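## Task

Set the spice jar inside the storage bin that sits on the desk, wholly within its walls with no part jutting past the rim. The bin may hold or carry nothing besides the jar, must stay upright and must remain almost entirely on the desk. Afterwards the gripper must release the jar and the robot must back away. The robot must not topple or be left leaning, and the result only counts if it holds without the robot supporting anything.

## Robot and tools

ROBOT. A wheeled base with a lifting column that carries two six-joint arms, each ending in a parallel gripper, plus a tilting head. Shoulder height S = 0.90 m + column_m. Folded, the robot measures 0.73 m long, 0.62 m wide and S + 0.43 m tall, with its front 0.40 m ahead of the column. The base drives only forward/backward and turns in place; it cannot slide sideways.

FRAMES. Base frame: origin on the floor below the column, between the drive wheels; x forward, y to the robot's left, z up. left_hand and right_hand are reported in this frame as the point where the fingers meet (the tips reach 8 mm further). A hand's z axis is the finger direction, its y axis the opening direction; quat_wxyz gives that orientation. Odometry frame = base frame at the start of the scene.

TOOLS.
execute_actions: argument actions is a list holding zero or one action. An empty list only reports state and images. An action may contain:
- base: exactly one relative command. {"translate_m": d} drives straight d metres from the current spot, positive forward, range -3 to 3. {"rotate_rad": d} turns in place by d radians, positive counter-clockwise seen from above (to the left), range -3.2 to 3.2. These are offsets, not poses.
- joints: a single dict keyed by joint name, values are absolute targets (not offsets). column_m 0 to 0.8 (m). head_tilt_rad -0.61 to 1.308 (0 about level, positive tilts down). For each arm (left_ or right_ prefix): joint1_rad -2.879 to 2.879, joint2_rad 0 to 3.141, joint3_rad 0 to 3.019, joint4_rad -1.692 to 1.57, joint5_rad -1.57 to 1.57 (positive swings the hand to the robot's right), joint6_rad -2.094 to 2.094 (positive rolls clockwise seen from behind the hand), gripper_m 0 (closed) to 0.093 (fingertip gap in metres).
- speeds: optional caps for translate_m (0.05 to 0.8 m/s) and rotate_rad (0.1 to 1 rad/s); defaults are the maximum. Arms are not slowed by it.
cameras: list of cam_head_left, cam_head_right, cam_left_wrist, cam_right_wrist, nav_camera, or "all"; omitted or null means all, [] none. Unknown keys, names or out-of-range numbers cause rejection with no motion.
wait: seconds 0 to 10; commands nothing and returns state and images.
zoom_image: camera plus region [x0, y0, x1, y1] in pixels from the top-left, at most 504 by 504, on that camera's most recent full image.
read_manual: only gives URDF licence texts.
finished_scene: scene = integer number of the scene being closed; irreversible, and reports success. Call it only once the goal is met and stable, gripper open and arm clear.

ARM GEOMETRY. With left_joint1_rad at -1.57 (right arm: 1.57) and joints 5 and 6 at 0, the arm moves in a vertical plane straight ahead, 0.23 m beside the column. Let a = j2 - 0.35, b = 1.05 + j2 - j3, c = b - j4 (c = 1.57 means fingers pointing down). Hand is about 0.12 + 0.39 sin a + 0.38 cos b + 0.25 cos c ahead and S + 0.39 cos a - 0.38 sin b - 0.25 sin c high. Example: j2, j3, j4 = 0.93, 0.78, 0.14 gives roughly 0.60 m ahead, 0.25 m under S. Real hands sit up to ~5 cm lower and nearer the column (more under load). Reach about 1 m; light objects (up to 0.3 kg) are carried comfortably with fingers down, 0.6 m ahead. Below 0.4 m height the base housing blocks a hand nearer than 0.45 m. Small joint changes (under ~0.03 rad, 0.08 for joints 2 and 3) may not move anything; approach contacts in roughly 0.05 rad increments from your previous target.

GRIPPER. Fingers 7 cm long; the hand body is 10 cm wide and 7 cm deep; the wrist camera sticks out 11 cm on one side. To grasp, command an opening smaller than the object; off_target is then expected. An opening that stays 0.002 m or more above the target indicates something is held. Opening inside a bin can press its walls and lift it, so open gently.

RESULT LINES. base_status and joint_status: done, off_target (stopped short and may still push), contact_stop (column or base hit something; the base then holds there; back off 0.05 m before retrying or turning), time_out (arm blocked; it keeps pushing). "joint command not followed" with a cause means a self-collision check withheld arm targets; reverse the offending joints by at least 0.05 rad or move the other arm. on_its_own lists uncommanded behaviour; "held at" is a held target. turned_by_wheels vs turned_by_imu disagreeing signals slip or a collision. base_tilt in degrees (forward, right). motor_effort covers the wheel motors in percent. wheel_motors_off = 1 means an overload cut the wheels briefly. The column halts descent when a hand or held item touches down and then refuses to descend until raised 0.2 m. MOTOR HOT warns of heating; OVER-TEMPERATURE FAULT means that arm dropped.

AVOID. Dropping the object, knocking the bin over or off the desk, letting arms collide or press on each other, prolonged pushing by a blocked arm (relieve it by sending back its reported joint positions), driving the base into the desk so the tabletop strikes the column, and leaving the robot tilted. Omitted joints may keep chasing old targets.

Each tool is called after "Request:" by a JSON object that holds its "api" and its "payload", one argument or row to a line.

## Session

Request:
{"api": "execute_actions", "payload": {
  "actions": []
}}

Scene clock: 0.00 s.
Joint torques (N m, as the arm reports them, + toward a larger angle): no reading
base_odometry: x=+0.000 y=+0.000 heading=+0.000 (m, m, rad; odometry frame)
turned_by_wheels: +0.000 (rad since the last result)
turned_by_imu: +0.000 (rad since the last result)
base_tilt: forward=-0.2 right=+0.5 (deg)
base_status: not commanded
joint_positions: column_m=+0.557 head_tilt_rad=+0.865 left_joint1_rad=-1.572 left_joint2_rad=+0.866 left_joint3_rad=+0.392 left_joint4_rad=-0.968 left_joint5_rad=-0.019 left_joint6_rad=-0.049 left_gripper_m=+0.095 right_joint1_rad=+1.558 right_joint2_rad=+0.904 right_joint3_rad=+0.400 right_joint4_rad=-0.905 right_joint5_rad=-0.023 right_joint6_rad=-0.055 right_gripper_m=+0.095
joint_status: not commanded
wheel_motors_off: 0
motor_effort: left_wheel=+3 right_wheel=+0 (%)
left_hand: x=+0.1388 y=+0.2275 z=+1.2624 quat_wxyz=(+0.443, +0.017, -0.896, -0.019) (m; base frame)
right_hand: x=+0.1446 y=-0.2243 z=+1.2482 quat_wxyz=(+0.428, +0.014, -0.903, -0.019) (m; base frame)
pictures: cam_head_left, cam_head_right, cam_left_wrist, cam_right_wrist, nav_camera
Images, in order (width x height): cam_head_left 672x504, cam_head_right 672x504, cam_left_wrist 504x504, cam_right_wrist 504x504, nav_camera 672x504.

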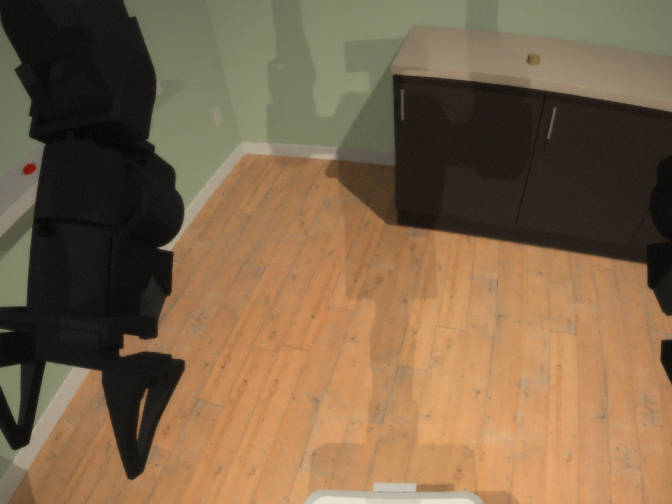

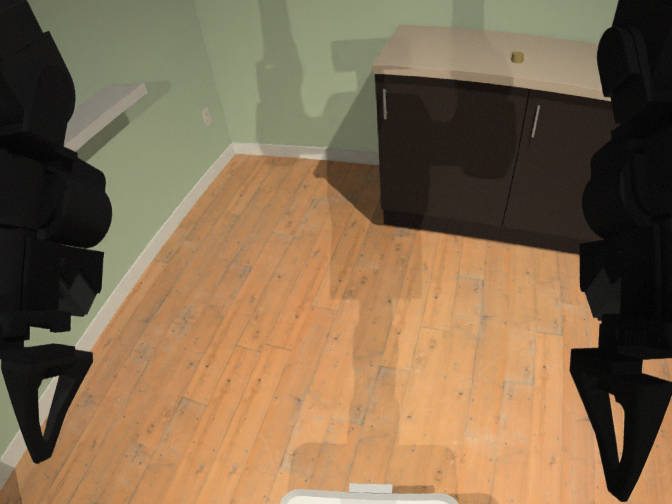

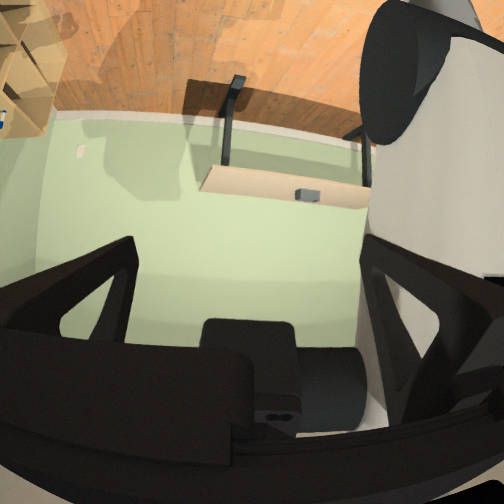

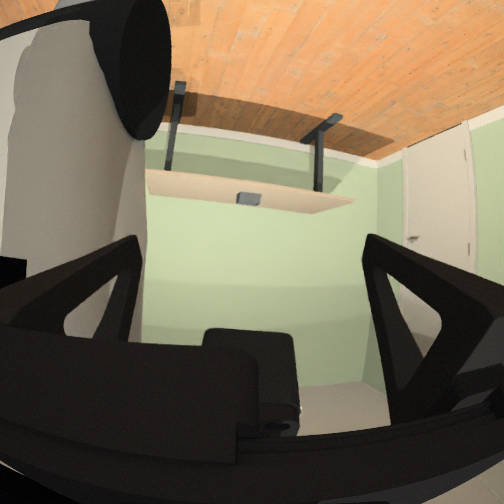

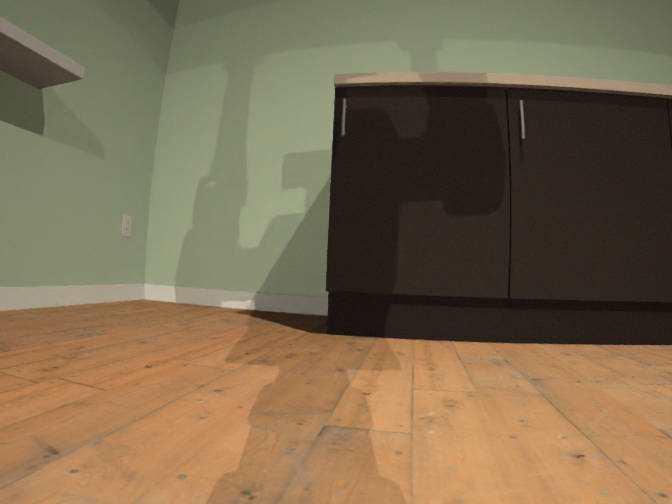

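Request:
{"api": "zoom_image", "payload": {
  "camera": "cam_head_left",
  "region": [480, 20, 600, 110]
}}

Request:
{"api": "execute_actions", "payload": {
  "actions": [
    {"base":{"rotate_rad":1.5},"joints":{"head_tilt_rad":0.55}}
  ],
  "cameras": ["cam_head_left","cam_head_right"]
}}

Request:
{"api": "execute_actions", "payload": {
  "actions": [
    {"base":{"rotate_rad":1.5}}
  ],
  "cameras": ["cam_head_left","cam_head_right"]
}}

Request:
{"api": "execute_actions", "payload": {
  "actions": [
    {"base":{"rotate_rad":1.6}}
  ],
  "cameras": ["cam_head_left","cam_head_right"]
}}

Region (480, 20, 600, 110) of cam_head_left's 672x504 image, scaled by 4.200, with more detail than that image has; it fills the top 378 rows of this view, and the rest is white.

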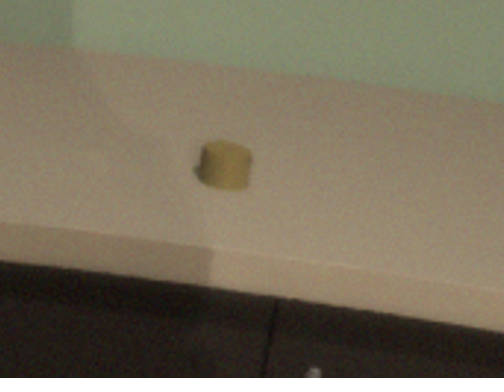

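Scene clock: 8.63 s.
Joint torques (N m, as the arm reports them, + toward a larger angle): left_arm=[-0.23 -7.42 -0.67 -1.24 -0.09 -0.06] | right_arm=[-0.1  -6.99 -1.33 -1.02 -0.14  0.2 ]
base_odometry: x=+0.000 y=+0.000 heading=+1.499 (m, m, rad; odometry frame)
turned_by_wheels: +1.499 (rad since the last result)
turned_by_imu: +1.480 (rad since the last result)
base_tilt: forward=-0.2 right=+0.6 (deg)
base_status: done
joint_positions: column_m=+0.557 head_tilt_rad=+0.568 left_joint1_rad=-1.572 left_joint2_rad=+0.866 left_joint3_rad=+0.392 left_joint4_rad=-0.968 left_joint5_rad=-0.019 left_joint6_rad=-0.049 left_gripper_m=+0.095 right_joint1_rad=+1.558 right_joint2_rad=+0.904 right_joint3_rad=+0.400 right_joint4_rad=-0.905 right_joint5_rad=-0.023 right_joint6_rad=-0.055 right_gripper_m=+0.095
joint_status: all done
wheel_motors_off: 0
motor_effort: left_wheel=-7(51) right_wheel=+8(39) (%)
left_hand: x=+0.1388 y=+0.2275 z=+1.2624 quat_wxyz=(+0.443, +0.017, -0.896, -0.019) (m; base frame)
right_hand: x=+0.1446 y=-0.2243 z=+1.2482 quat_wxyz=(+0.428, +0.014, -0.903, -0.019) (m; base frame)
pictures: cam_head_left, cam_head_right
camera_calibration (this result's frames):
cam_head_left: T_world_to_cam=[[0.109806, -0.992312, -0.0570924, 0.106238], [-0.47245, -0.0015713, -0.881356, 1.37707], [0.874491, 0.123752, -0.46899, 0.604715], [0, 0, 0, 1]] pos_world=[0.110111, 0.0327507, 1.50336]
cam_head_right: T_world_to_cam=[[0.10366, -0.99299, -0.0567927, 0.0343858], [-0.485282, -0.000651839, -0.874358, 1.37228], [0.868191, 0.118197, -0.481947, 0.62248], [0, 0, 0, 1]] pos_world=[0.121945, -0.0385358, 1.50182]
Images, in order (width x height): cam_head_left 672x504, cam_head_right 672x504.

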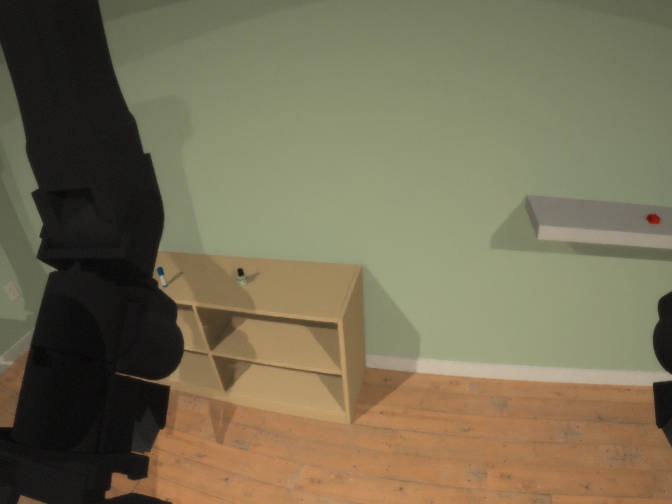

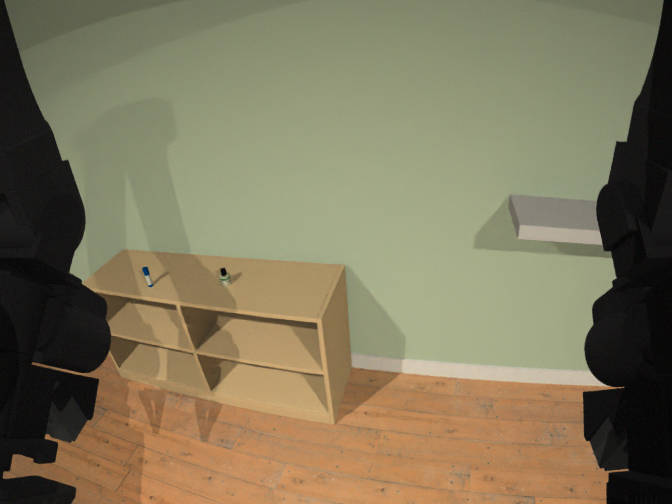

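Scene clock: 11.80 s.
Joint torques (N m, as the arm reports them, + toward a larger angle): left_arm=[-0.34 -7.7  -0.62 -1.24 -0.07 -0.04] | right_arm=[-0.13 -7.04 -1.29 -1.01 -0.14  0.21]
base_odometry: x=+0.000 y=+0.000 heading=+2.997 (m, m, rad; odometry frame)
turned_by_wheels: +1.498 (rad since the last result)
turned_by_imu: +1.480 (rad since the last result)
base_tilt: forward=-0.1 right=+0.5 (deg)
base_status: done
joint_positions: column_m=+0.557 head_tilt_rad=+0.568 left_joint1_rad=-1.572 left_joint2_rad=+0.866 left_joint3_rad=+0.392 left_joint4_rad=-0.968 left_joint5_rad=-0.019 left_joint6_rad=-0.049 left_gripper_m=+0.095 right_joint1_rad=+1.558 right_joint2_rad=+0.904 right_joint3_rad=+0.400 right_joint4_rad=-0.905 right_joint5_rad=-0.023 right_joint6_rad=-0.055 right_gripper_m=+0.095
joint_status: not commanded
wheel_motors_off: 0
motor_effort: left_wheel=-8(35) right_wheel=+8(35) (%)
left_hand: x=+0.1388 y=+0.2275 z=+1.2624 quat_wxyz=(+0.443, +0.017, -0.896, -0.019) (m; base frame)
right_hand: x=+0.1446 y=-0.2243 z=+1.2482 quat_wxyz=(+0.428, +0.014, -0.903, -0.019) (m; base frame)
pictures: cam_head_left, cam_head_right
camera_calibration (this result's frames):
cam_head_left: T_world_to_cam=[[0.109807, -0.992312, -0.0570912, 0.106236], [-0.47244, -0.0015713, -0.881361, 1.37707], [0.874496, 0.123752, -0.468981, 0.604701], [0, 0, 0, 1]] pos_world=[0.110111, 0.0327507, 1.50336]
cam_head_right: T_world_to_cam=[[0.103661, -0.99299, -0.0567917, 0.0343842], [-0.485273, -0.000651839, -0.874363, 1.37229], [0.868196, 0.118197, -0.481938, 0.622466], [0, 0, 0, 1]] pos_world=[0.121945, -0.0385358, 1.50182]
Images, in order (width x height): cam_head_left 672x504, cam_head_right 672x504.

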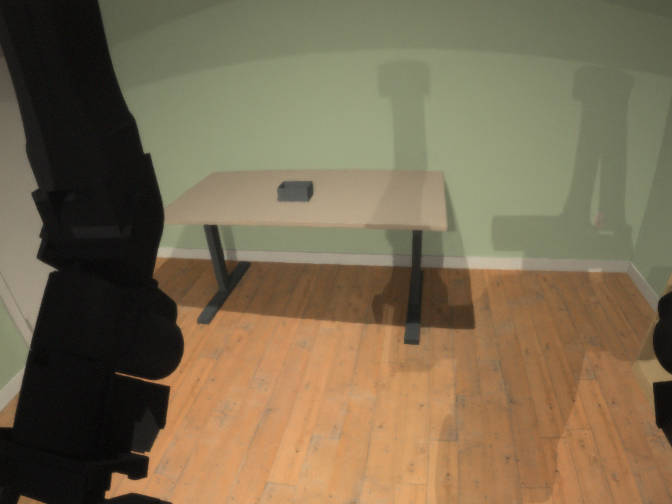

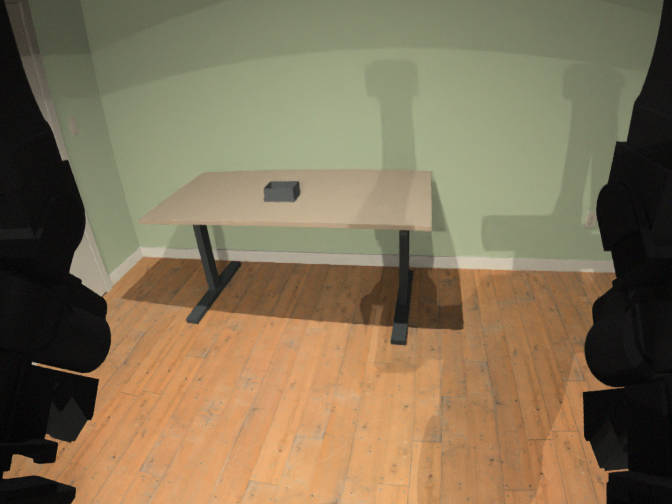

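Scene clock: 15.07 s.
Joint torques (N m, as the arm reports them, + toward a larger angle): left_arm=[-0.08 -7.53 -0.62 -1.2  -0.1  -0.04] | right_arm=[-0.1  -7.04 -1.31 -1.01 -0.14  0.21]
base_odometry: x=+0.000 y=+0.000 heading=-1.688 (m, m, rad; odometry frame)
turned_by_wheels: +1.598 (rad since the last result)
turned_by_imu: +1.579 (rad since the last result)
base_tilt: forward=-0.2 right=+0.5 (deg)
base_status: done
joint_positions: column_m=+0.557 head_tilt_rad=+0.568 left_joint1_rad=-1.572 left_joint2_rad=+0.866 left_joint3_rad=+0.392 left_joint4_rad=-0.968 left_joint5_rad=-0.019 left_joint6_rad=-0.049 left_gripper_m=+0.095 right_joint1_rad=+1.558 right_joint2_rad=+0.904 right_joint3_rad=+0.400 right_joint4_rad=-0.905 right_joint5_rad=-0.023 right_joint6_rad=-0.055 right_gripper_m=+0.095
joint_status: not commanded
wheel_motors_off: 0
motor_effort: left_wheel=-6(34) right_wheel=+8(35) (%)
left_hand: x=+0.1388 y=+0.2275 z=+1.2624 quat_wxyz=(+0.443, +0.017, -0.896, -0.019) (m; base frame)
right_hand: x=+0.1446 y=-0.2243 z=+1.2482 quat_wxyz=(+0.428, +0.014, -0.903, -0.019) (m; base frame)
pictures: cam_head_left, cam_head_right
camera_calibration (this result's frames):
cam_head_left: T_world_to_cam=[[0.109807, -0.992312, -0.0570905, 0.106235], [-0.472435, -0.0015713, -0.881364, 1.37708], [0.874499, 0.123752, -0.468975, 0.604692], [0, 0, 0, 1]] pos_world=[0.110112, 0.0327507, 1.50336]
cam_head_right: T_world_to_cam=[[0.103661, -0.99299, -0.056791, 0.0343831], [-0.485267, -0.000651839, -0.874366, 1.37229], [0.8682, 0.118197, -0.481932, 0.622457], [0, 0, 0, 1]] pos_world=[0.121946, -0.0385358, 1.50182]
Images, in order (width x height): cam_head_left 672x504, cam_head_right 672x504.

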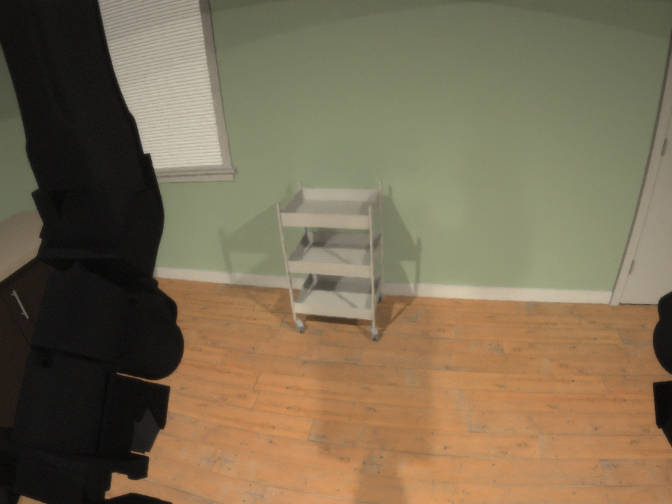

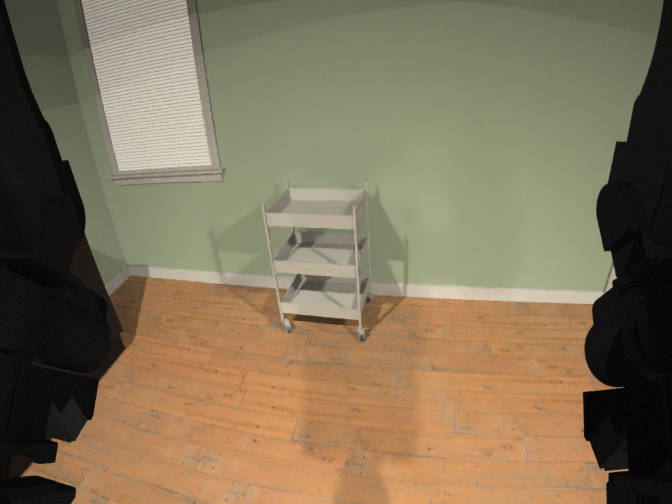

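Request:
{"api": "execute_actions", "payload": {
  "actions": [
    {"base":{"rotate_rad":-2.85}}
  ],
  "cameras": ["cam_head_left"]
}}

Request:
{"api": "zoom_image", "payload": {
  "camera": "cam_head_left",
  "region": [220, 230, 420, 330]
}}

Scene clock: 25.67 s.
Joint torques (N m, as the arm reports them, + toward a larger angle): left_arm=[ 0.31 -7.87 -0.65 -1.26 -0.08 -0.06] | right_arm=[-0.06 -7.16 -1.31 -1.02 -0.14  0.21]
base_odometry: x=+0.000 y=+0.000 heading=+1.747 (m, m, rad; odometry frame)
turned_by_wheels: -2.849 (rad since the last result)
turned_by_imu: -2.812 (rad since the last result)
base_tilt: forward=-0.1 right=+0.5 (deg)
base_status: done
joint_positions: column_m=+0.557 head_tilt_rad=+0.568 left_joint1_rad=-1.572 left_joint2_rad=+0.866 left_joint3_rad=+0.392 left_joint4_rad=-0.968 left_joint5_rad=-0.019 left_joint6_rad=-0.049 left_gripper_m=+0.095 right_joint1_rad=+1.558 right_joint2_rad=+0.904 right_joint3_rad=+0.400 right_joint4_rad=-0.905 right_joint5_rad=-0.023 right_joint6_rad=-0.055 right_gripper_m=+0.095
joint_status: not commanded
wheel_motors_off: 0
motor_effort: left_wheel=+7(43) right_wheel=-8(45) (%)
left_hand: x=+0.1388 y=+0.2275 z=+1.2624 quat_wxyz=(+0.443, +0.017, -0.896, -0.019) (m; base frame)
right_hand: x=+0.1446 y=-0.2243 z=+1.2482 quat_wxyz=(+0.428, +0.014, -0.903, -0.019) (m; base frame)
pictures: cam_head_left
camera_calibration (this result's frames):
cam_head_left: T_world_to_cam=[[0.109809, -0.992312, -0.0570878, 0.106231], [-0.472412, -0.0015713, -0.881376, 1.37709], [0.87451, 0.123752, -0.468953, 0.604657], [0, 0, 0, 1]] pos_world=[0.110113, 0.0327507, 1.50336]
Images, in order (width x height): cam_head_left 672x504.

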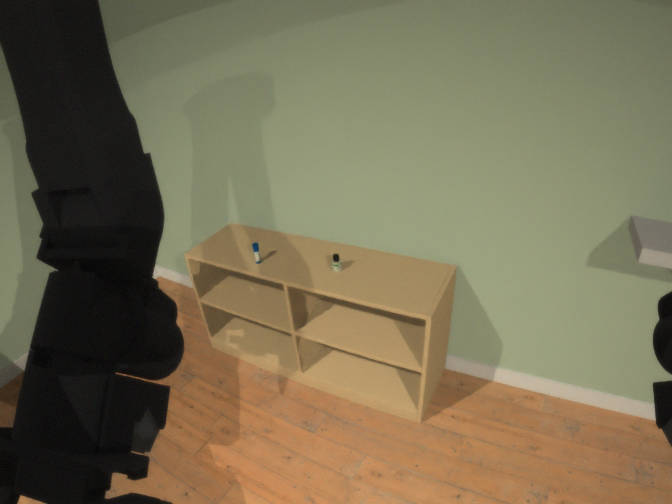

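Region (220, 230, 420, 330) of cam_head_left's 672x504 image, scaled by 2.520, with more detail than that image has.

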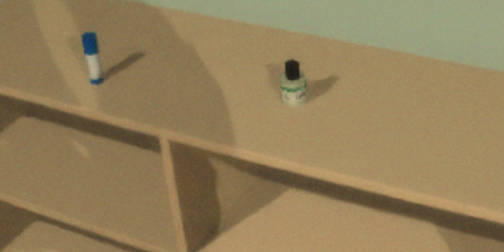

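Request:
{"api": "execute_actions", "payload": {
  "actions": [
    {"base":{"rotate_rad":0.274},"joints":{"column_m":0.35,"head_tilt_rad":0.8}}
  ],
  "cameras": []
}}

Request:
{"api": "execute_actions", "payload": {
  "actions": [
    {"base":{"translate_m":1.0}}
  ],
  "cameras": []
}}

Request:
{"api": "execute_actions", "payload": {
  "actions": [
    {"base":{"rotate_rad":-0.65},"joints":{"left_joint1_rad":-1.57,"left_joint2_rad":1.326,"left_joint3_rad":1.382,"left_joint4_rad":-0.576,"left_joint5_rad":0,"left_joint6_rad":0}}
  ],
  "cameras": ["cam_head_left","cam_left_wrist"]
}}

Scene clock: 43.60 s.
Joint torques (N m, as the arm reports them, + toward a larger angle): left_arm=[-0.26 -7.73 -0.6  -1.21 -0.08 -0.05] | right_arm=[-0.1  -7.13 -1.31 -1.02 -0.14  0.21]
base_odometry: x=+0.000 y=+0.000 heading=+2.019 (m, m, rad; odometry frame)
turned_by_wheels: +0.272 (rad since the last result)
turned_by_imu: +0.269 (rad since the last result)
base_tilt: forward=-0.2 right=+0.6 (deg)
base_status: done
joint_positions: column_m=+0.350 head_tilt_rad=+0.802 left_joint1_rad=-1.572 left_joint2_rad=+0.866 left_joint3_rad=+0.392 left_joint4_rad=-0.968 left_joint5_rad=-0.019 left_joint6_rad=-0.049 left_gripper_m=+0.095 right_joint1_rad=+1.558 right_joint2_rad=+0.904 right_joint3_rad=+0.400 right_joint4_rad=-0.905 right_joint5_rad=-0.023 right_joint6_rad=-0.055 right_gripper_m=+0.095
joint_status: all done
wheel_motors_off: 0
motor_effort: left_wheel=-9(30) right_wheel=+9(29) (%)
left_hand: x=+0.1388 y=+0.2275 z=+1.0556 quat_wxyz=(+0.443, +0.017, -0.896, -0.019) (m; base frame)
right_hand: x=+0.1446 y=-0.2243 z=+1.0414 quat_wxyz=(+0.428, +0.014, -0.903, -0.019) (m; base frame)
pictures: none
No camera images: the call's "cameras" was empty. Leave "cameras" out to get every camera's image.

Scene clock: 47.27 s.
Joint torques (N m, as the arm reports them, + toward a larger angle): left_arm=[-0.09 -7.54 -0.68 -1.27 -0.06 -0.05] | right_arm=[-0.09 -6.84 -1.39 -1.   -0.14  0.21]
base_odometry: x=-0.431 y=+0.897 heading=+2.016 (m, m, rad; odometry frame)
turned_by_wheels: -0.003 (rad since the last result)
turned_by_imu: -0.006 (rad since the last result)
base_tilt: forward=-0.2 right=+0.5 (deg)
base_status: translate_m contact_stop (by the wheels' count: +0.995 of +1.000)
joint_positions: column_m=+0.350 head_tilt_rad=+0.803 left_joint1_rad=-1.572 left_joint2_rad=+0.864 left_joint3_rad=+0.393 left_joint4_rad=-0.968 left_joint5_rad=-0.019 left_joint6_rad=-0.049 left_gripper_m=+0.095 right_joint1_rad=+1.558 right_joint2_rad=+0.902 right_joint3_rad=+0.402 right_joint4_rad=-0.904 right_joint5_rad=-0.023 right_joint6_rad=-0.055 right_gripper_m=+0.095
joint_status: not commanded
wheel_motors_off: 0
motor_effort: left_wheel=+1(100) right_wheel=+0(100) (%)
left_hand: x=+0.1395 y=+0.2275 z=+1.0555 quat_wxyz=(+0.442, +0.017, -0.897, -0.019) (m; base frame)
right_hand: x=+0.1463 y=-0.2243 z=+1.0409 quat_wxyz=(+0.426, +0.015, -0.905, -0.019) (m; base frame)
pictures: none
No camera images: the call's "cameras" was empty. Leave "cameras" out to get every camera's image.

not run: a stop came earlier in this reply.

Something was hit; look.

Request:
{"api": "execute_actions", "payload": {
  "actions": [
    {"base":{"translate_m":-0.06}}
  ],
  "cameras": ["cam_head_left","nav_camera"]
}}

Scene clock: 50.80 s.
Joint torques (N m, as the arm reports them, + toward a larger angle): left_arm=[-0.24 -7.18 -0.49 -1.28 -0.05 -0.07] | right_arm=[-0.12 -6.8  -1.27 -1.06 -0.14  0.2 ]
base_odometry: x=-0.405 y=+0.843 heading=+2.018 (m, m, rad; odometry frame)
turned_by_wheels: +0.001 (rad since the last result)
turned_by_imu: +0.001 (rad since the last result)
base_tilt: forward=-0.1 right=+0.5 (deg)
base_status: done
joint_positions: column_m=+0.350 head_tilt_rad=+0.803 left_joint1_rad=-1.572 left_joint2_rad=+0.864 left_joint3_rad=+0.389 left_joint4_rad=-0.968 left_joint5_rad=-0.019 left_joint6_rad=-0.049 left_gripper_m=+0.095 right_joint1_rad=+1.558 right_joint2_rad=+0.902 right_joint3_rad=+0.398 right_joint4_rad=-0.904 right_joint5_rad=-0.023 right_joint6_rad=-0.055 right_gripper_m=+0.095
joint_status: not commanded
wheel_motors_off: 0
motor_effort: left_wheel=+2(50) right_wheel=-2(50) (%)
left_hand: x=+0.1377 y=+0.2275 z=+1.0561 quat_wxyz=(+0.443, +0.017, -0.896, -0.019) (m; base frame)
right_hand: x=+0.1443 y=-0.2243 z=+1.0416 quat_wxyz=(+0.428, +0.014, -0.904, -0.019) (m; base frame)
pictures: cam_head_left, nav_camera
camera_calibration (this result's frames):
cam_head_left: T_world_to_cam=[[0.0934762, -0.992312, -0.081112, 0.127336], [-0.664851, -0.0015713, -0.746974, 1.02485], [0.741104, 0.123752, -0.659887, 0.76942], [0, 0, 0, 1]] pos_world=[0.0992487, 0.0327507, 1.28359]
Images, in order (width x height): cam_head_left 672x504, nav_camera 672x504.

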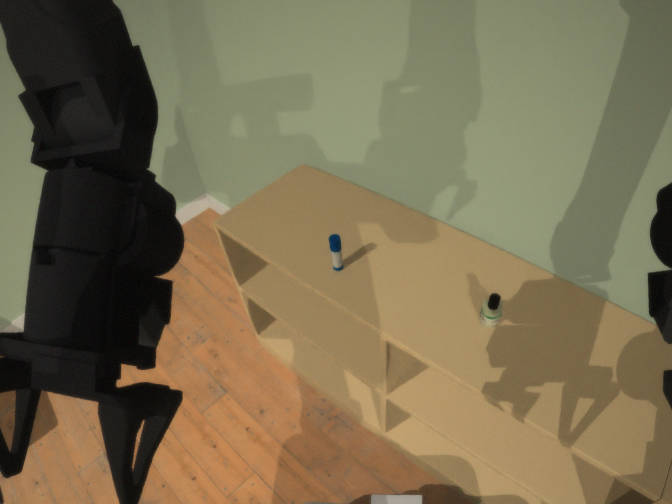

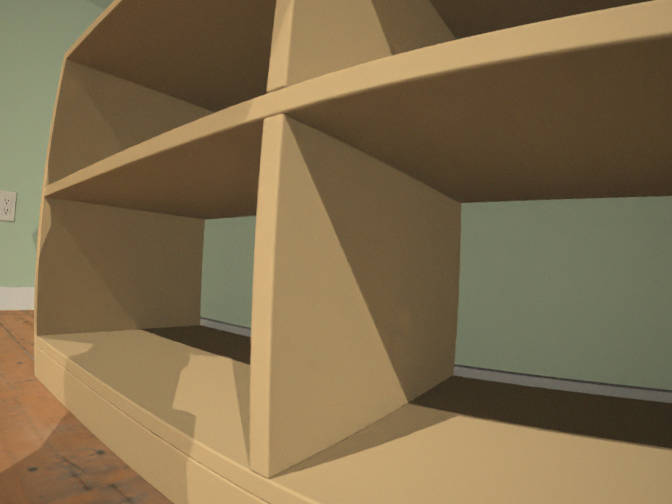

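Request:
{"api": "execute_actions", "payload": {
  "actions": [
    {"base":{"translate_m":-0.05}}
  ],
  "cameras": []
}}

Request:
{"api": "execute_actions", "payload": {
  "actions": [
    {"base":{"rotate_rad":0.087},"joints":{"right_joint1_rad":1.57,"right_joint2_rad":1.326,"right_joint3_rad":1.382,"right_joint4_rad":-0.576,"right_joint5_rad":0,"right_joint6_rad":0}}
  ],
  "cameras": ["cam_head_left","cam_right_wrist"]
}}

Scene clock: 62.03 s.
Joint torques (N m, as the arm reports them, + toward a larger angle): left_arm=[-0.11 -7.24 -0.47 -1.23 -0.08 -0.04] | right_arm=[-0.11 -6.85 -1.14 -0.97 -0.14  0.21]
base_odometry: x=-0.383 y=+0.798 heading=+2.019 (m, m, rad; odometry frame)
turned_by_wheels: +0.001 (rad since the last result)
turned_by_imu: +0.001 (rad since the last result)
base_tilt: forward=-0.2 right=+0.5 (deg)
base_status: done
joint_positions: column_m=+0.350 head_tilt_rad=+0.803 left_joint1_rad=-1.572 left_joint2_rad=+0.864 left_joint3_rad=+0.390 left_joint4_rad=-0.968 left_joint5_rad=-0.019 left_joint6_rad=-0.049 left_gripper_m=+0.095 right_joint1_rad=+1.558 right_joint2_rad=+0.902 right_joint3_rad=+0.397 right_joint4_rad=-0.904 right_joint5_rad=-0.023 right_joint6_rad=-0.055 right_gripper_m=+0.095
joint_status: not commanded
wheel_motors_off: 0
motor_effort: left_wheel=+0(48) right_wheel=-2(53) (%)
left_hand: x=+0.1379 y=+0.2275 z=+1.0560 quat_wxyz=(+0.443, +0.017, -0.896, -0.019) (m; base frame)
right_hand: x=+0.1437 y=-0.2242 z=+1.0418 quat_wxyz=(+0.428, +0.014, -0.903, -0.019) (m; base frame)
pictures: none
No camera images: the call's "cameras" was empty. Leave "cameras" out to get every camera's image.

Scene clock: 63.57 s.
Joint torques (N m, as the arm reports them, + toward a larger angle): left_arm=[-0.25 -7.31 -0.4  -1.26 -0.07 -0.06] | right_arm=[  0.97 -19.57   5.63   0.45  -0.02   0.31]
base_odometry: x=-0.384 y=+0.798 heading=+2.104 (m, m, rad; odometry frame)
turned_by_wheels: +0.085 (rad since the last result)
turned_by_imu: +0.083 (rad since the last result)
base_tilt: forward=-0.2 right=+0.5 (deg)
base_status: done
joint_positions: column_m=+0.350 head_tilt_rad=+0.803 left_joint1_rad=-1.572 left_joint2_rad=+0.864 left_joint3_rad=+0.390 left_joint4_rad=-0.968 left_joint5_rad=-0.019 left_joint6_rad=-0.049 left_gripper_m=+0.095 right_joint1_rad=+1.559 right_joint2_rad=+1.330 right_joint3_rad=+1.365 right_joint4_rad=-0.576 right_joint5_rad=-0.003 right_joint6_rad=-0.012 right_gripper_m=+0.095
joint_status: all done
wheel_motors_off: 0
motor_effort: left_wheel=+0(54) right_wheel=+4(57) (%)
left_hand: x=+0.1379 y=+0.2275 z=+1.0560 quat_wxyz=(+0.443, +0.017, -0.896, -0.019) (m; base frame)
right_hand: x=+0.6423 y=-0.2318 z=+0.8954 quat_wxyz=(+0.009, +0.003, -1.000, +0.003) (m; base frame)
pictures: cam_head_left, cam_right_wrist
camera_calibration (this result's frames):
cam_head_left: T_world_to_cam=[[0.0934738, -0.992312, -0.0811149, 0.12734], [-0.664874, -0.0015713, -0.746954, 1.02482], [0.741084, 0.123752, -0.659909, 0.769451], [0, 0, 0, 1]] pos_world=[0.0992471, 0.0327507, 1.28359]
cam_right_wrist: T_world_to_cam=[[-0.00365441, -0.999716, 0.0235556, -0.250518], [-0.797898, 0.0171141, 0.602549, -0.0198392], [-0.602781, -0.016593, -0.797734, 1.22206], [0, 0, 0, 1]] pos_world=[0.719891, -0.22983, 0.992735]
Images, in order (width x height): cam_head_left 672x504, cam_right_wrist 504x504.

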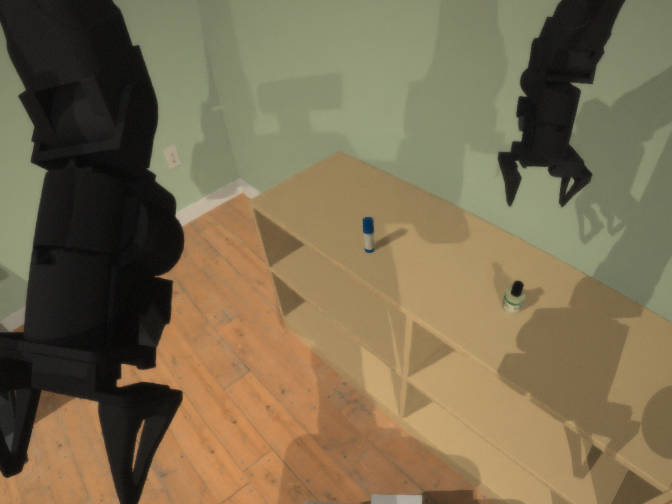

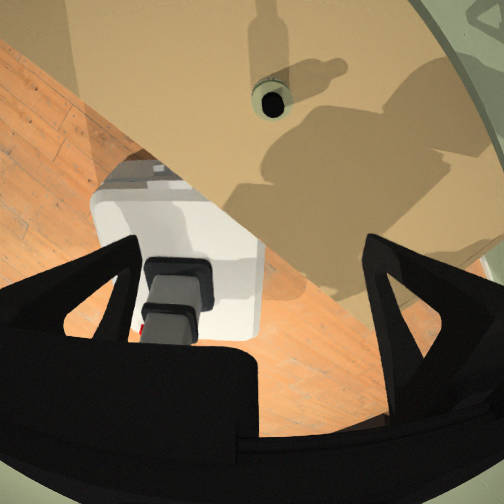

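Request:
{"api": "execute_actions", "payload": {
  "actions": [
    {"base":{"translate_m":0.025},"joints":{"column_m":0.25}}
  ],
  "cameras": []
}}

Request:
{"api": "execute_actions", "payload": {
  "actions": [
    {"base":{"rotate_rad":-0.03}}
  ],
  "cameras": ["cam_head_left","cam_right_wrist"]
}}

Scene clock: 74.60 s.
Joint torques (N m, as the arm reports them, + toward a larger angle): left_arm=[-0.46 -7.65 -0.58 -1.17 -0.05 -0.04] | right_arm=[  0.87 -19.44   5.59   0.39  -0.03   0.31]
base_odometry: x=-0.396 y=+0.820 heading=+2.104 (m, m, rad; odometry frame)
turned_by_wheels: +0.001 (rad since the last result)
turned_by_imu: +0.001 (rad since the last result)
base_tilt: forward=-0.1 right=+0.5 (deg)
base_status: done
joint_positions: column_m=+0.250 head_tilt_rad=+0.803 left_joint1_rad=-1.572 left_joint2_rad=+0.864 left_joint3_rad=+0.393 left_joint4_rad=-0.968 left_joint5_rad=-0.019 left_joint6_rad=-0.049 left_gripper_m=+0.095 right_joint1_rad=+1.560 right_joint2_rad=+1.330 right_joint3_rad=+1.366 right_joint4_rad=-0.576 right_joint5_rad=-0.003 right_joint6_rad=-0.012 right_gripper_m=+0.095
joint_status: all done
wheel_motors_off: 0
motor_effort: left_wheel=+3(62) right_wheel=+0(41) (%)
left_hand: x=+0.1395 y=+0.2275 z=+0.9555 quat_wxyz=(+0.442, +0.017, -0.897, -0.019) (m; base frame)
right_hand: x=+0.6426 y=-0.2312 z=+0.7955 quat_wxyz=(+0.009, +0.003, -1.000, +0.003) (m; base frame)
pictures: none
No camera images: the call's "cameras" was empty. Leave "cameras" out to get every camera's image.

Scene clock: 75.37 s.
Joint torques (N m, as the arm reports them, + toward a larger angle): left_arm=[-0.48 -7.82 -0.59 -1.25 -0.08 -0.04] | right_arm=[  0.56 -19.42   5.58   0.4   -0.07   0.31]
base_odometry: x=-0.396 y=+0.820 heading=+2.076 (m, m, rad; odometry frame)
turned_by_wheels: -0.028 (rad since the last result)
turned_by_imu: -0.028 (rad since the last result)
base_tilt: forward=-0.2 right=+0.5 (deg)
base_status: done
joint_positions: column_m=+0.250 head_tilt_rad=+0.803 left_joint1_rad=-1.572 left_joint2_rad=+0.864 left_joint3_rad=+0.393 left_joint4_rad=-0.968 left_joint5_rad=-0.019 left_joint6_rad=-0.049 left_gripper_m=+0.095 right_joint1_rad=+1.564 right_joint2_rad=+1.330 right_joint3_rad=+1.366 right_joint4_rad=-0.576 right_joint5_rad=-0.002 right_joint6_rad=-0.012 right_gripper_m=+0.095
joint_status: not commanded
wheel_motors_off: 0
motor_effort: left_wheel=+0(43) right_wheel=-1(34) (%)
left_hand: x=+0.1395 y=+0.2275 z=+0.9555 quat_wxyz=(+0.442, +0.017, -0.897, -0.019) (m; base frame)
right_hand: x=+0.6426 y=-0.2291 z=+0.7955 quat_wxyz=(+0.009, +0.004, -1.000, +0.002) (m; base frame)
pictures: cam_head_left, cam_right_wrist
camera_calibration (this result's frames):
cam_head_left: T_world_to_cam=[[0.0934738, -0.992312, -0.0811149, 0.11923], [-0.664874, -0.0015713, -0.746954, 0.950138], [0.741084, 0.123752, -0.659909, 0.70347], [0, 0, 0, 1]] pos_world=[0.0992472, 0.0327507, 1.18361]
cam_right_wrist: T_world_to_cam=[[-0.0011539, -0.999783, 0.020788, -0.244921], [-0.798162, 0.0134444, 0.602293, 0.0400449], [-0.602442, -0.0158972, -0.798004, 1.14268], [0, 0, 0, 1]] pos_world=[0.720079, -0.227241, 0.892838]
Images, in order (width x height): cam_head_left 672x504, cam_right_wrist 504x504.

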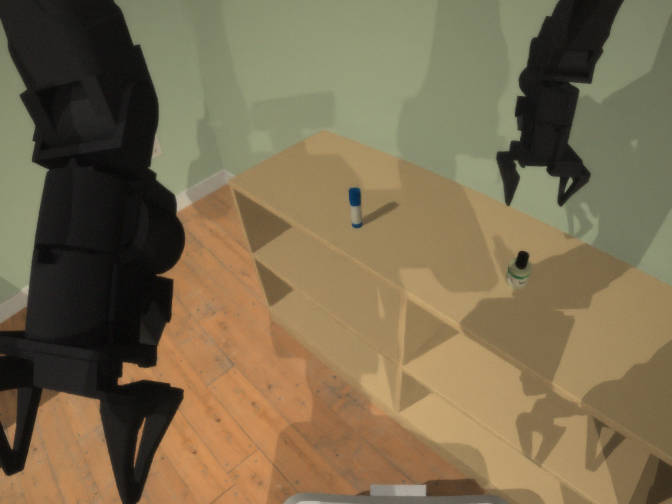

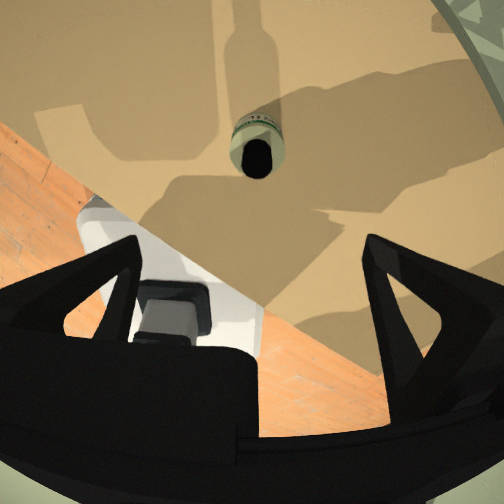

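Request:
{"api": "execute_actions", "payload": {
  "actions": [
    {"base":{"translate_m":0.015},"joints":{"column_m":0.215}}
  ],
  "cameras": ["cam_head_left","cam_right_wrist"]
}}

Scene clock: 81.17 s.
Joint torques (N m, as the arm reports them, + toward a larger angle): left_arm=[-0.21 -7.58 -0.62 -1.29 -0.09 -0.05] | right_arm=[  0.55 -19.24   5.59   0.4   -0.07   0.31]
base_odometry: x=-0.404 y=+0.833 heading=+2.076 (m, m, rad; odometry frame)
turned_by_wheels: +0.000 (rad since the last result)
turned_by_imu: +0.000 (rad since the last result)
base_tilt: forward=-0.1 right=+0.6 (deg)
base_status: done
joint_positions: column_m=+0.215 head_tilt_rad=+0.803 left_joint1_rad=-1.572 left_joint2_rad=+0.864 left_joint3_rad=+0.393 left_joint4_rad=-0.968 left_joint5_rad=-0.019 left_joint6_rad=-0.049 left_gripper_m=+0.095 right_joint1_rad=+1.564 right_joint2_rad=+1.330 right_joint3_rad=+1.367 right_joint4_rad=-0.576 right_joint5_rad=-0.002 right_joint6_rad=-0.012 right_gripper_m=+0.095
joint_status: all done
wheel_motors_off: 0
motor_effort: left_wheel=+2(39) right_wheel=+0(38) (%)
left_hand: x=+0.1395 y=+0.2275 z=+0.9205 quat_wxyz=(+0.442, +0.017, -0.897, -0.019) (m; base frame)
right_hand: x=+0.6433 y=-0.2291 z=+0.7607 quat_wxyz=(+0.008, +0.004, -1.000, +0.002) (m; base frame)
pictures: cam_head_left, cam_right_wrist
camera_calibration (this result's frames):
cam_head_left: T_world_to_cam=[[0.0934737, -0.992312, -0.0811149, 0.116391], [-0.664874, -0.0015713, -0.746954, 0.923994], [0.741084, 0.123752, -0.659909, 0.680373], [0, 0, 0, 1]] pos_world=[0.0992471, 0.0327507, 1.14861]
cam_right_wrist: T_world_to_cam=[[-0.00117673, -0.999783, 0.0207913, -0.244186], [-0.79908, 0.0134404, 0.601074, 0.0631016], [-0.601223, -0.0159066, -0.798923, 1.11529], [0, 0, 0, 1]] pos_world=[0.720676, -0.227241, 0.858181]
Images, in order (width x height): cam_head_left 672x504, cam_right_wrist 504x504.

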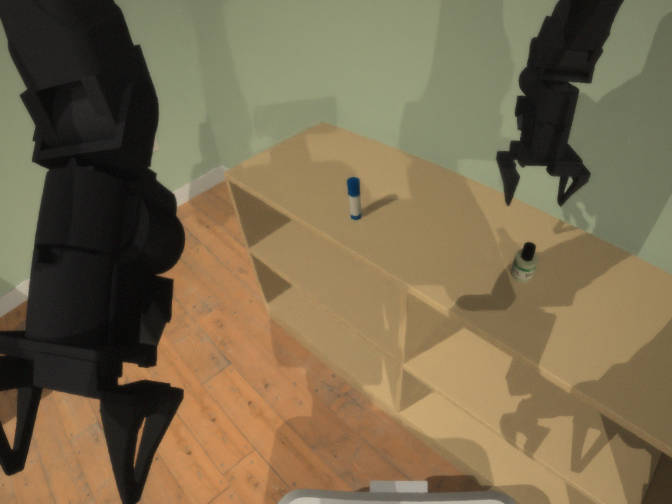

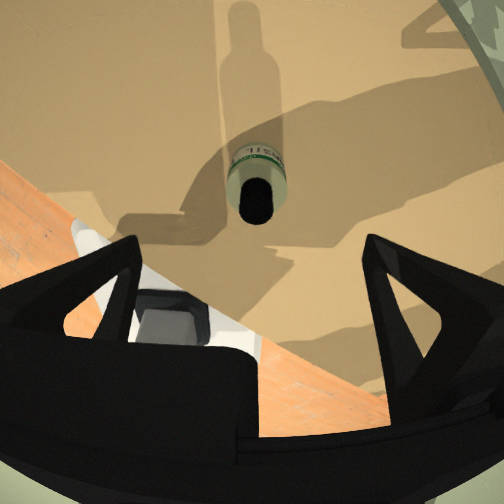

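Request:
{"api": "execute_actions", "payload": {
  "actions": [
    {"joints":{"column_m":0.185}}
  ],
  "cameras": ["cam_head_left","cam_right_wrist"]
}}

Scene clock: 88.47 s.
Joint torques (N m, as the arm reports them, + toward a larger angle): left_arm=[-0.32 -7.26 -0.95 -1.12 -0.09 -0.04] | right_arm=[  0.5  -19.07   5.49   0.39  -0.07   0.31]
base_odometry: x=-0.404 y=+0.833 heading=+2.076 (m, m, rad; odometry frame)
turned_by_wheels: +0.000 (rad since the last result)
turned_by_imu: +0.000 (rad since the last result)
base_tilt: forward=-0.1 right=+0.6 (deg)
base_status: not commanded
joint_positions: column_m=+0.185 head_tilt_rad=+0.803 left_joint1_rad=-1.572 left_joint2_rad=+0.864 left_joint3_rad=+0.393 left_joint4_rad=-0.968 left_joint5_rad=-0.019 left_joint6_rad=-0.049 left_gripper_m=+0.095 right_joint1_rad=+1.564 right_joint2_rad=+1.330 right_joint3_rad=+1.367 right_joint4_rad=-0.576 right_joint5_rad=-0.002 right_joint6_rad=-0.012 right_gripper_m=+0.095
joint_status: all done
wheel_motors_off: 0
motor_effort: left_wheel=+2(1) right_wheel=-1(1) (%)
left_hand: x=+0.1395 y=+0.2275 z=+0.8905 quat_wxyz=(+0.442, +0.017, -0.897, -0.019) (m; base frame)
right_hand: x=+0.6433 y=-0.2291 z=+0.7307 quat_wxyz=(+0.008, +0.004, -1.000, +0.002) (m; base frame)
pictures: cam_head_left, cam_right_wrist
camera_calibration (this result's frames):
cam_head_left: T_world_to_cam=[[0.0934737, -0.992312, -0.0811149, 0.113957], [-0.664874, -0.0015713, -0.746954, 0.901582], [0.741084, 0.123752, -0.65991, 0.660573], [0, 0, 0, 1]] pos_world=[0.0992471, 0.0327507, 1.1186]
cam_right_wrist: T_world_to_cam=[[-0.00117673, -0.999783, 0.0207913, -0.243562], [-0.79908, 0.0134404, 0.601074, 0.0811363], [-0.601223, -0.0159066, -0.798923, 1.09132], [0, 0, 0, 1]] pos_world=[0.720676, -0.227241, 0.828177]
Images, in order (width x height): cam_head_left 672x504, cam_right_wrist 504x504.

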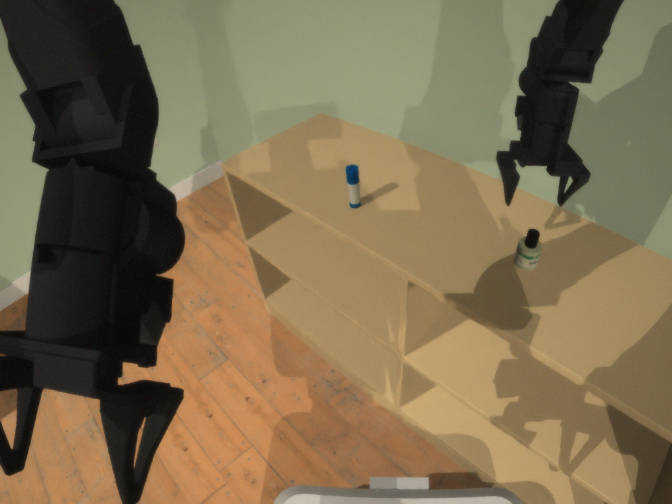

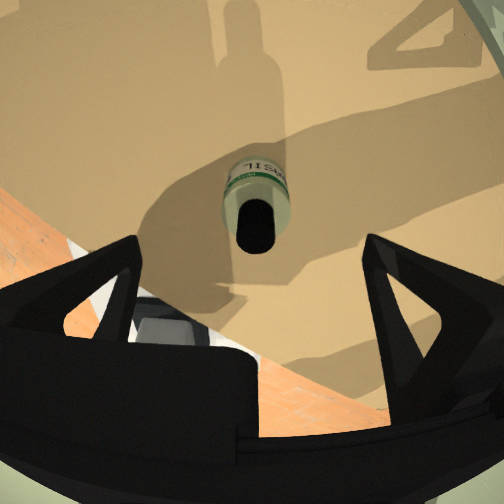

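Request:
{"api": "execute_actions", "payload": {
  "actions": [
    {"base":{"translate_m":-0.012},"joints":{"column_m":0.14}}
  ],
  "cameras": ["cam_head_left","cam_right_wrist"]
}}

Scene clock: 94.53 s.
Joint torques (N m, as the arm reports them, + toward a larger angle): left_arm=[-0.14 -7.67 -0.51 -1.26 -0.07 -0.03] | right_arm=[  0.48 -19.56   5.52   0.39  -0.07   0.31]
base_odometry: x=-0.398 y=+0.822 heading=+2.076 (m, m, rad; odometry frame)
turned_by_wheels: +0.000 (rad since the last result)
turned_by_imu: +0.000 (rad since the last result)
base_tilt: forward=-0.2 right=+0.5 (deg)
base_status: done
joint_positions: column_m=+0.140 head_tilt_rad=+0.803 left_joint1_rad=-1.572 left_joint2_rad=+0.864 left_joint3_rad=+0.391 left_joint4_rad=-0.968 left_joint5_rad=-0.019 left_joint6_rad=-0.049 left_gripper_m=+0.095 right_joint1_rad=+1.564 right_joint2_rad=+1.330 right_joint3_rad=+1.367 right_joint4_rad=-0.576 right_joint5_rad=-0.002 right_joint6_rad=-0.012 right_gripper_m=+0.095
joint_status: all done
wheel_motors_off: 0
motor_effort: left_wheel=+0(33) right_wheel=+1(38) (%)
left_hand: x=+0.1383 y=+0.2275 z=+0.8459 quat_wxyz=(+0.442, +0.017, -0.896, -0.019) (m; base frame)
right_hand: x=+0.6434 y=-0.2291 z=+0.6859 quat_wxyz=(+0.008, +0.004, -1.000, +0.002) (m; base frame)
pictures: cam_head_left, cam_right_wrist
camera_calibration (this result's frames):
cam_head_left: T_world_to_cam=[[0.0934723, -0.992312, -0.0811166, 0.11031], [-0.664888, -0.0015713, -0.746942, 0.867968], [0.741072, 0.123752, -0.659923, 0.630902], [0, 0, 0, 1]] pos_world=[0.0992462, 0.0327507, 1.07362]
cam_right_wrist: T_world_to_cam=[[-0.00117673, -0.999783, 0.0207913, -0.24263], [-0.79908, 0.0134404, 0.601074, 0.108089], [-0.601223, -0.0159066, -0.798923, 1.05557], [0, 0, 0, 1]] pos_world=[0.720718, -0.227239, 0.783391]
Images, in order (width x height): cam_head_left 672x504, cam_right_wrist 504x504.

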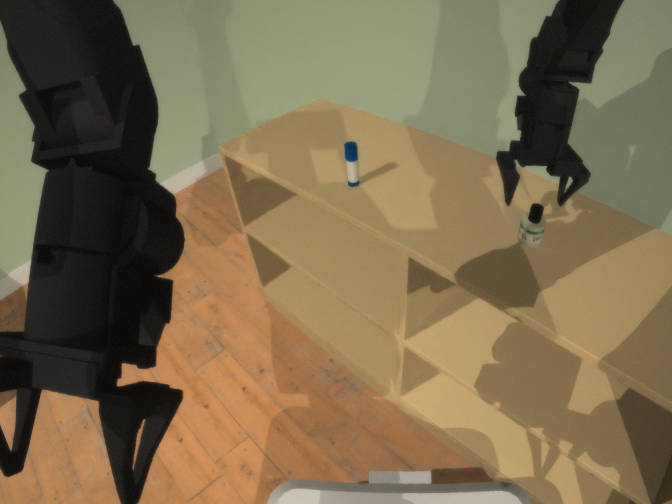

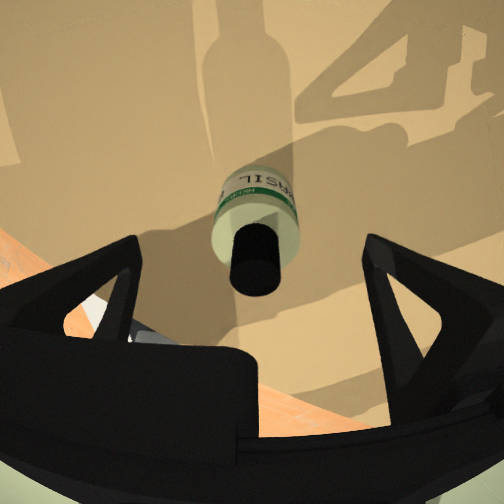

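Request:
{"api": "execute_actions", "payload": {
  "actions": [
    {"joints":{"column_m":0.09}}
  ],
  "cameras": ["cam_head_left","cam_right_wrist"]
}}

Scene clock: 100.77 s.
Joint torques (N m, as the arm reports them, + toward a larger angle): left_arm=[-0.42 -7.65 -0.4  -1.15 -0.09 -0.06] | right_arm=[  0.55 -19.41   5.54   0.4   -0.07   0.31]
base_odometry: x=-0.398 y=+0.822 heading=+2.076 (m, m, rad; odometry frame)
turned_by_wheels: +0.000 (rad since the last result)
turned_by_imu: +0.000 (rad since the last result)
base_tilt: forward=-0.2 right=+0.6 (deg)
base_status: not commanded
joint_positions: column_m=+0.090 head_tilt_rad=+0.803 left_joint1_rad=-1.572 left_joint2_rad=+0.864 left_joint3_rad=+0.391 left_joint4_rad=-0.968 left_joint5_rad=-0.019 left_joint6_rad=-0.049 left_gripper_m=+0.095 right_joint1_rad=+1.564 right_joint2_rad=+1.330 right_joint3_rad=+1.367 right_joint4_rad=-0.576 right_joint5_rad=-0.002 right_joint6_rad=-0.012 right_gripper_m=+0.095
joint_status: all done
wheel_motors_off: 0
motor_effort: left_wheel=-1(1) right_wheel=+1(0) (%)
left_hand: x=+0.1383 y=+0.2275 z=+0.7959 quat_wxyz=(+0.442, +0.017, -0.896, -0.019) (m; base frame)
right_hand: x=+0.6434 y=-0.2291 z=+0.6359 quat_wxyz=(+0.008, +0.004, -1.000, +0.002) (m; base frame)
pictures: cam_head_left, cam_right_wrist
camera_calibration (this result's frames):
cam_head_left: T_world_to_cam=[[0.0934723, -0.992312, -0.0811166, 0.106255], [-0.664888, -0.0015713, -0.746942, 0.830624], [0.741072, 0.123752, -0.659923, 0.597909], [0, 0, 0, 1]] pos_world=[0.0992462, 0.0327507, 1.02362]
cam_right_wrist: T_world_to_cam=[[-0.00117673, -0.999783, 0.0207913, -0.24159], [-0.79908, 0.0134404, 0.601074, 0.13814], [-0.601223, -0.0159066, -0.798923, 1.01562], [0, 0, 0, 1]] pos_world=[0.720718, -0.227239, 0.733396]
Images, in order (width x height): cam_head_left 672x504, cam_right_wrist 504x504.

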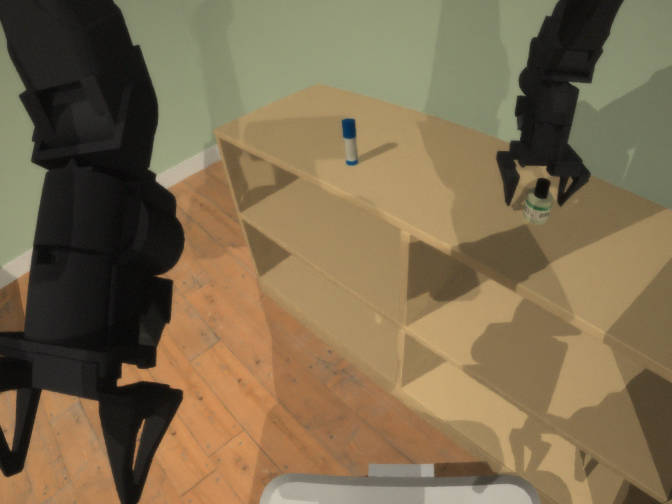

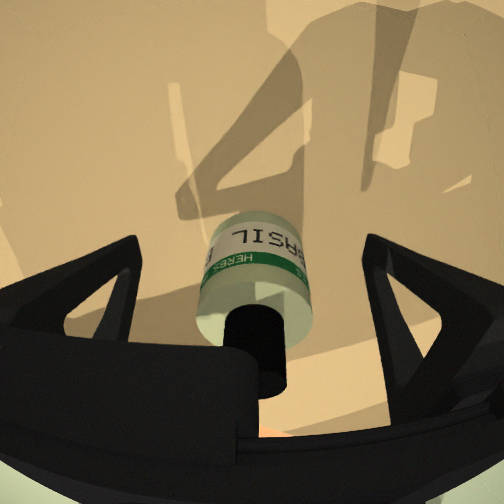

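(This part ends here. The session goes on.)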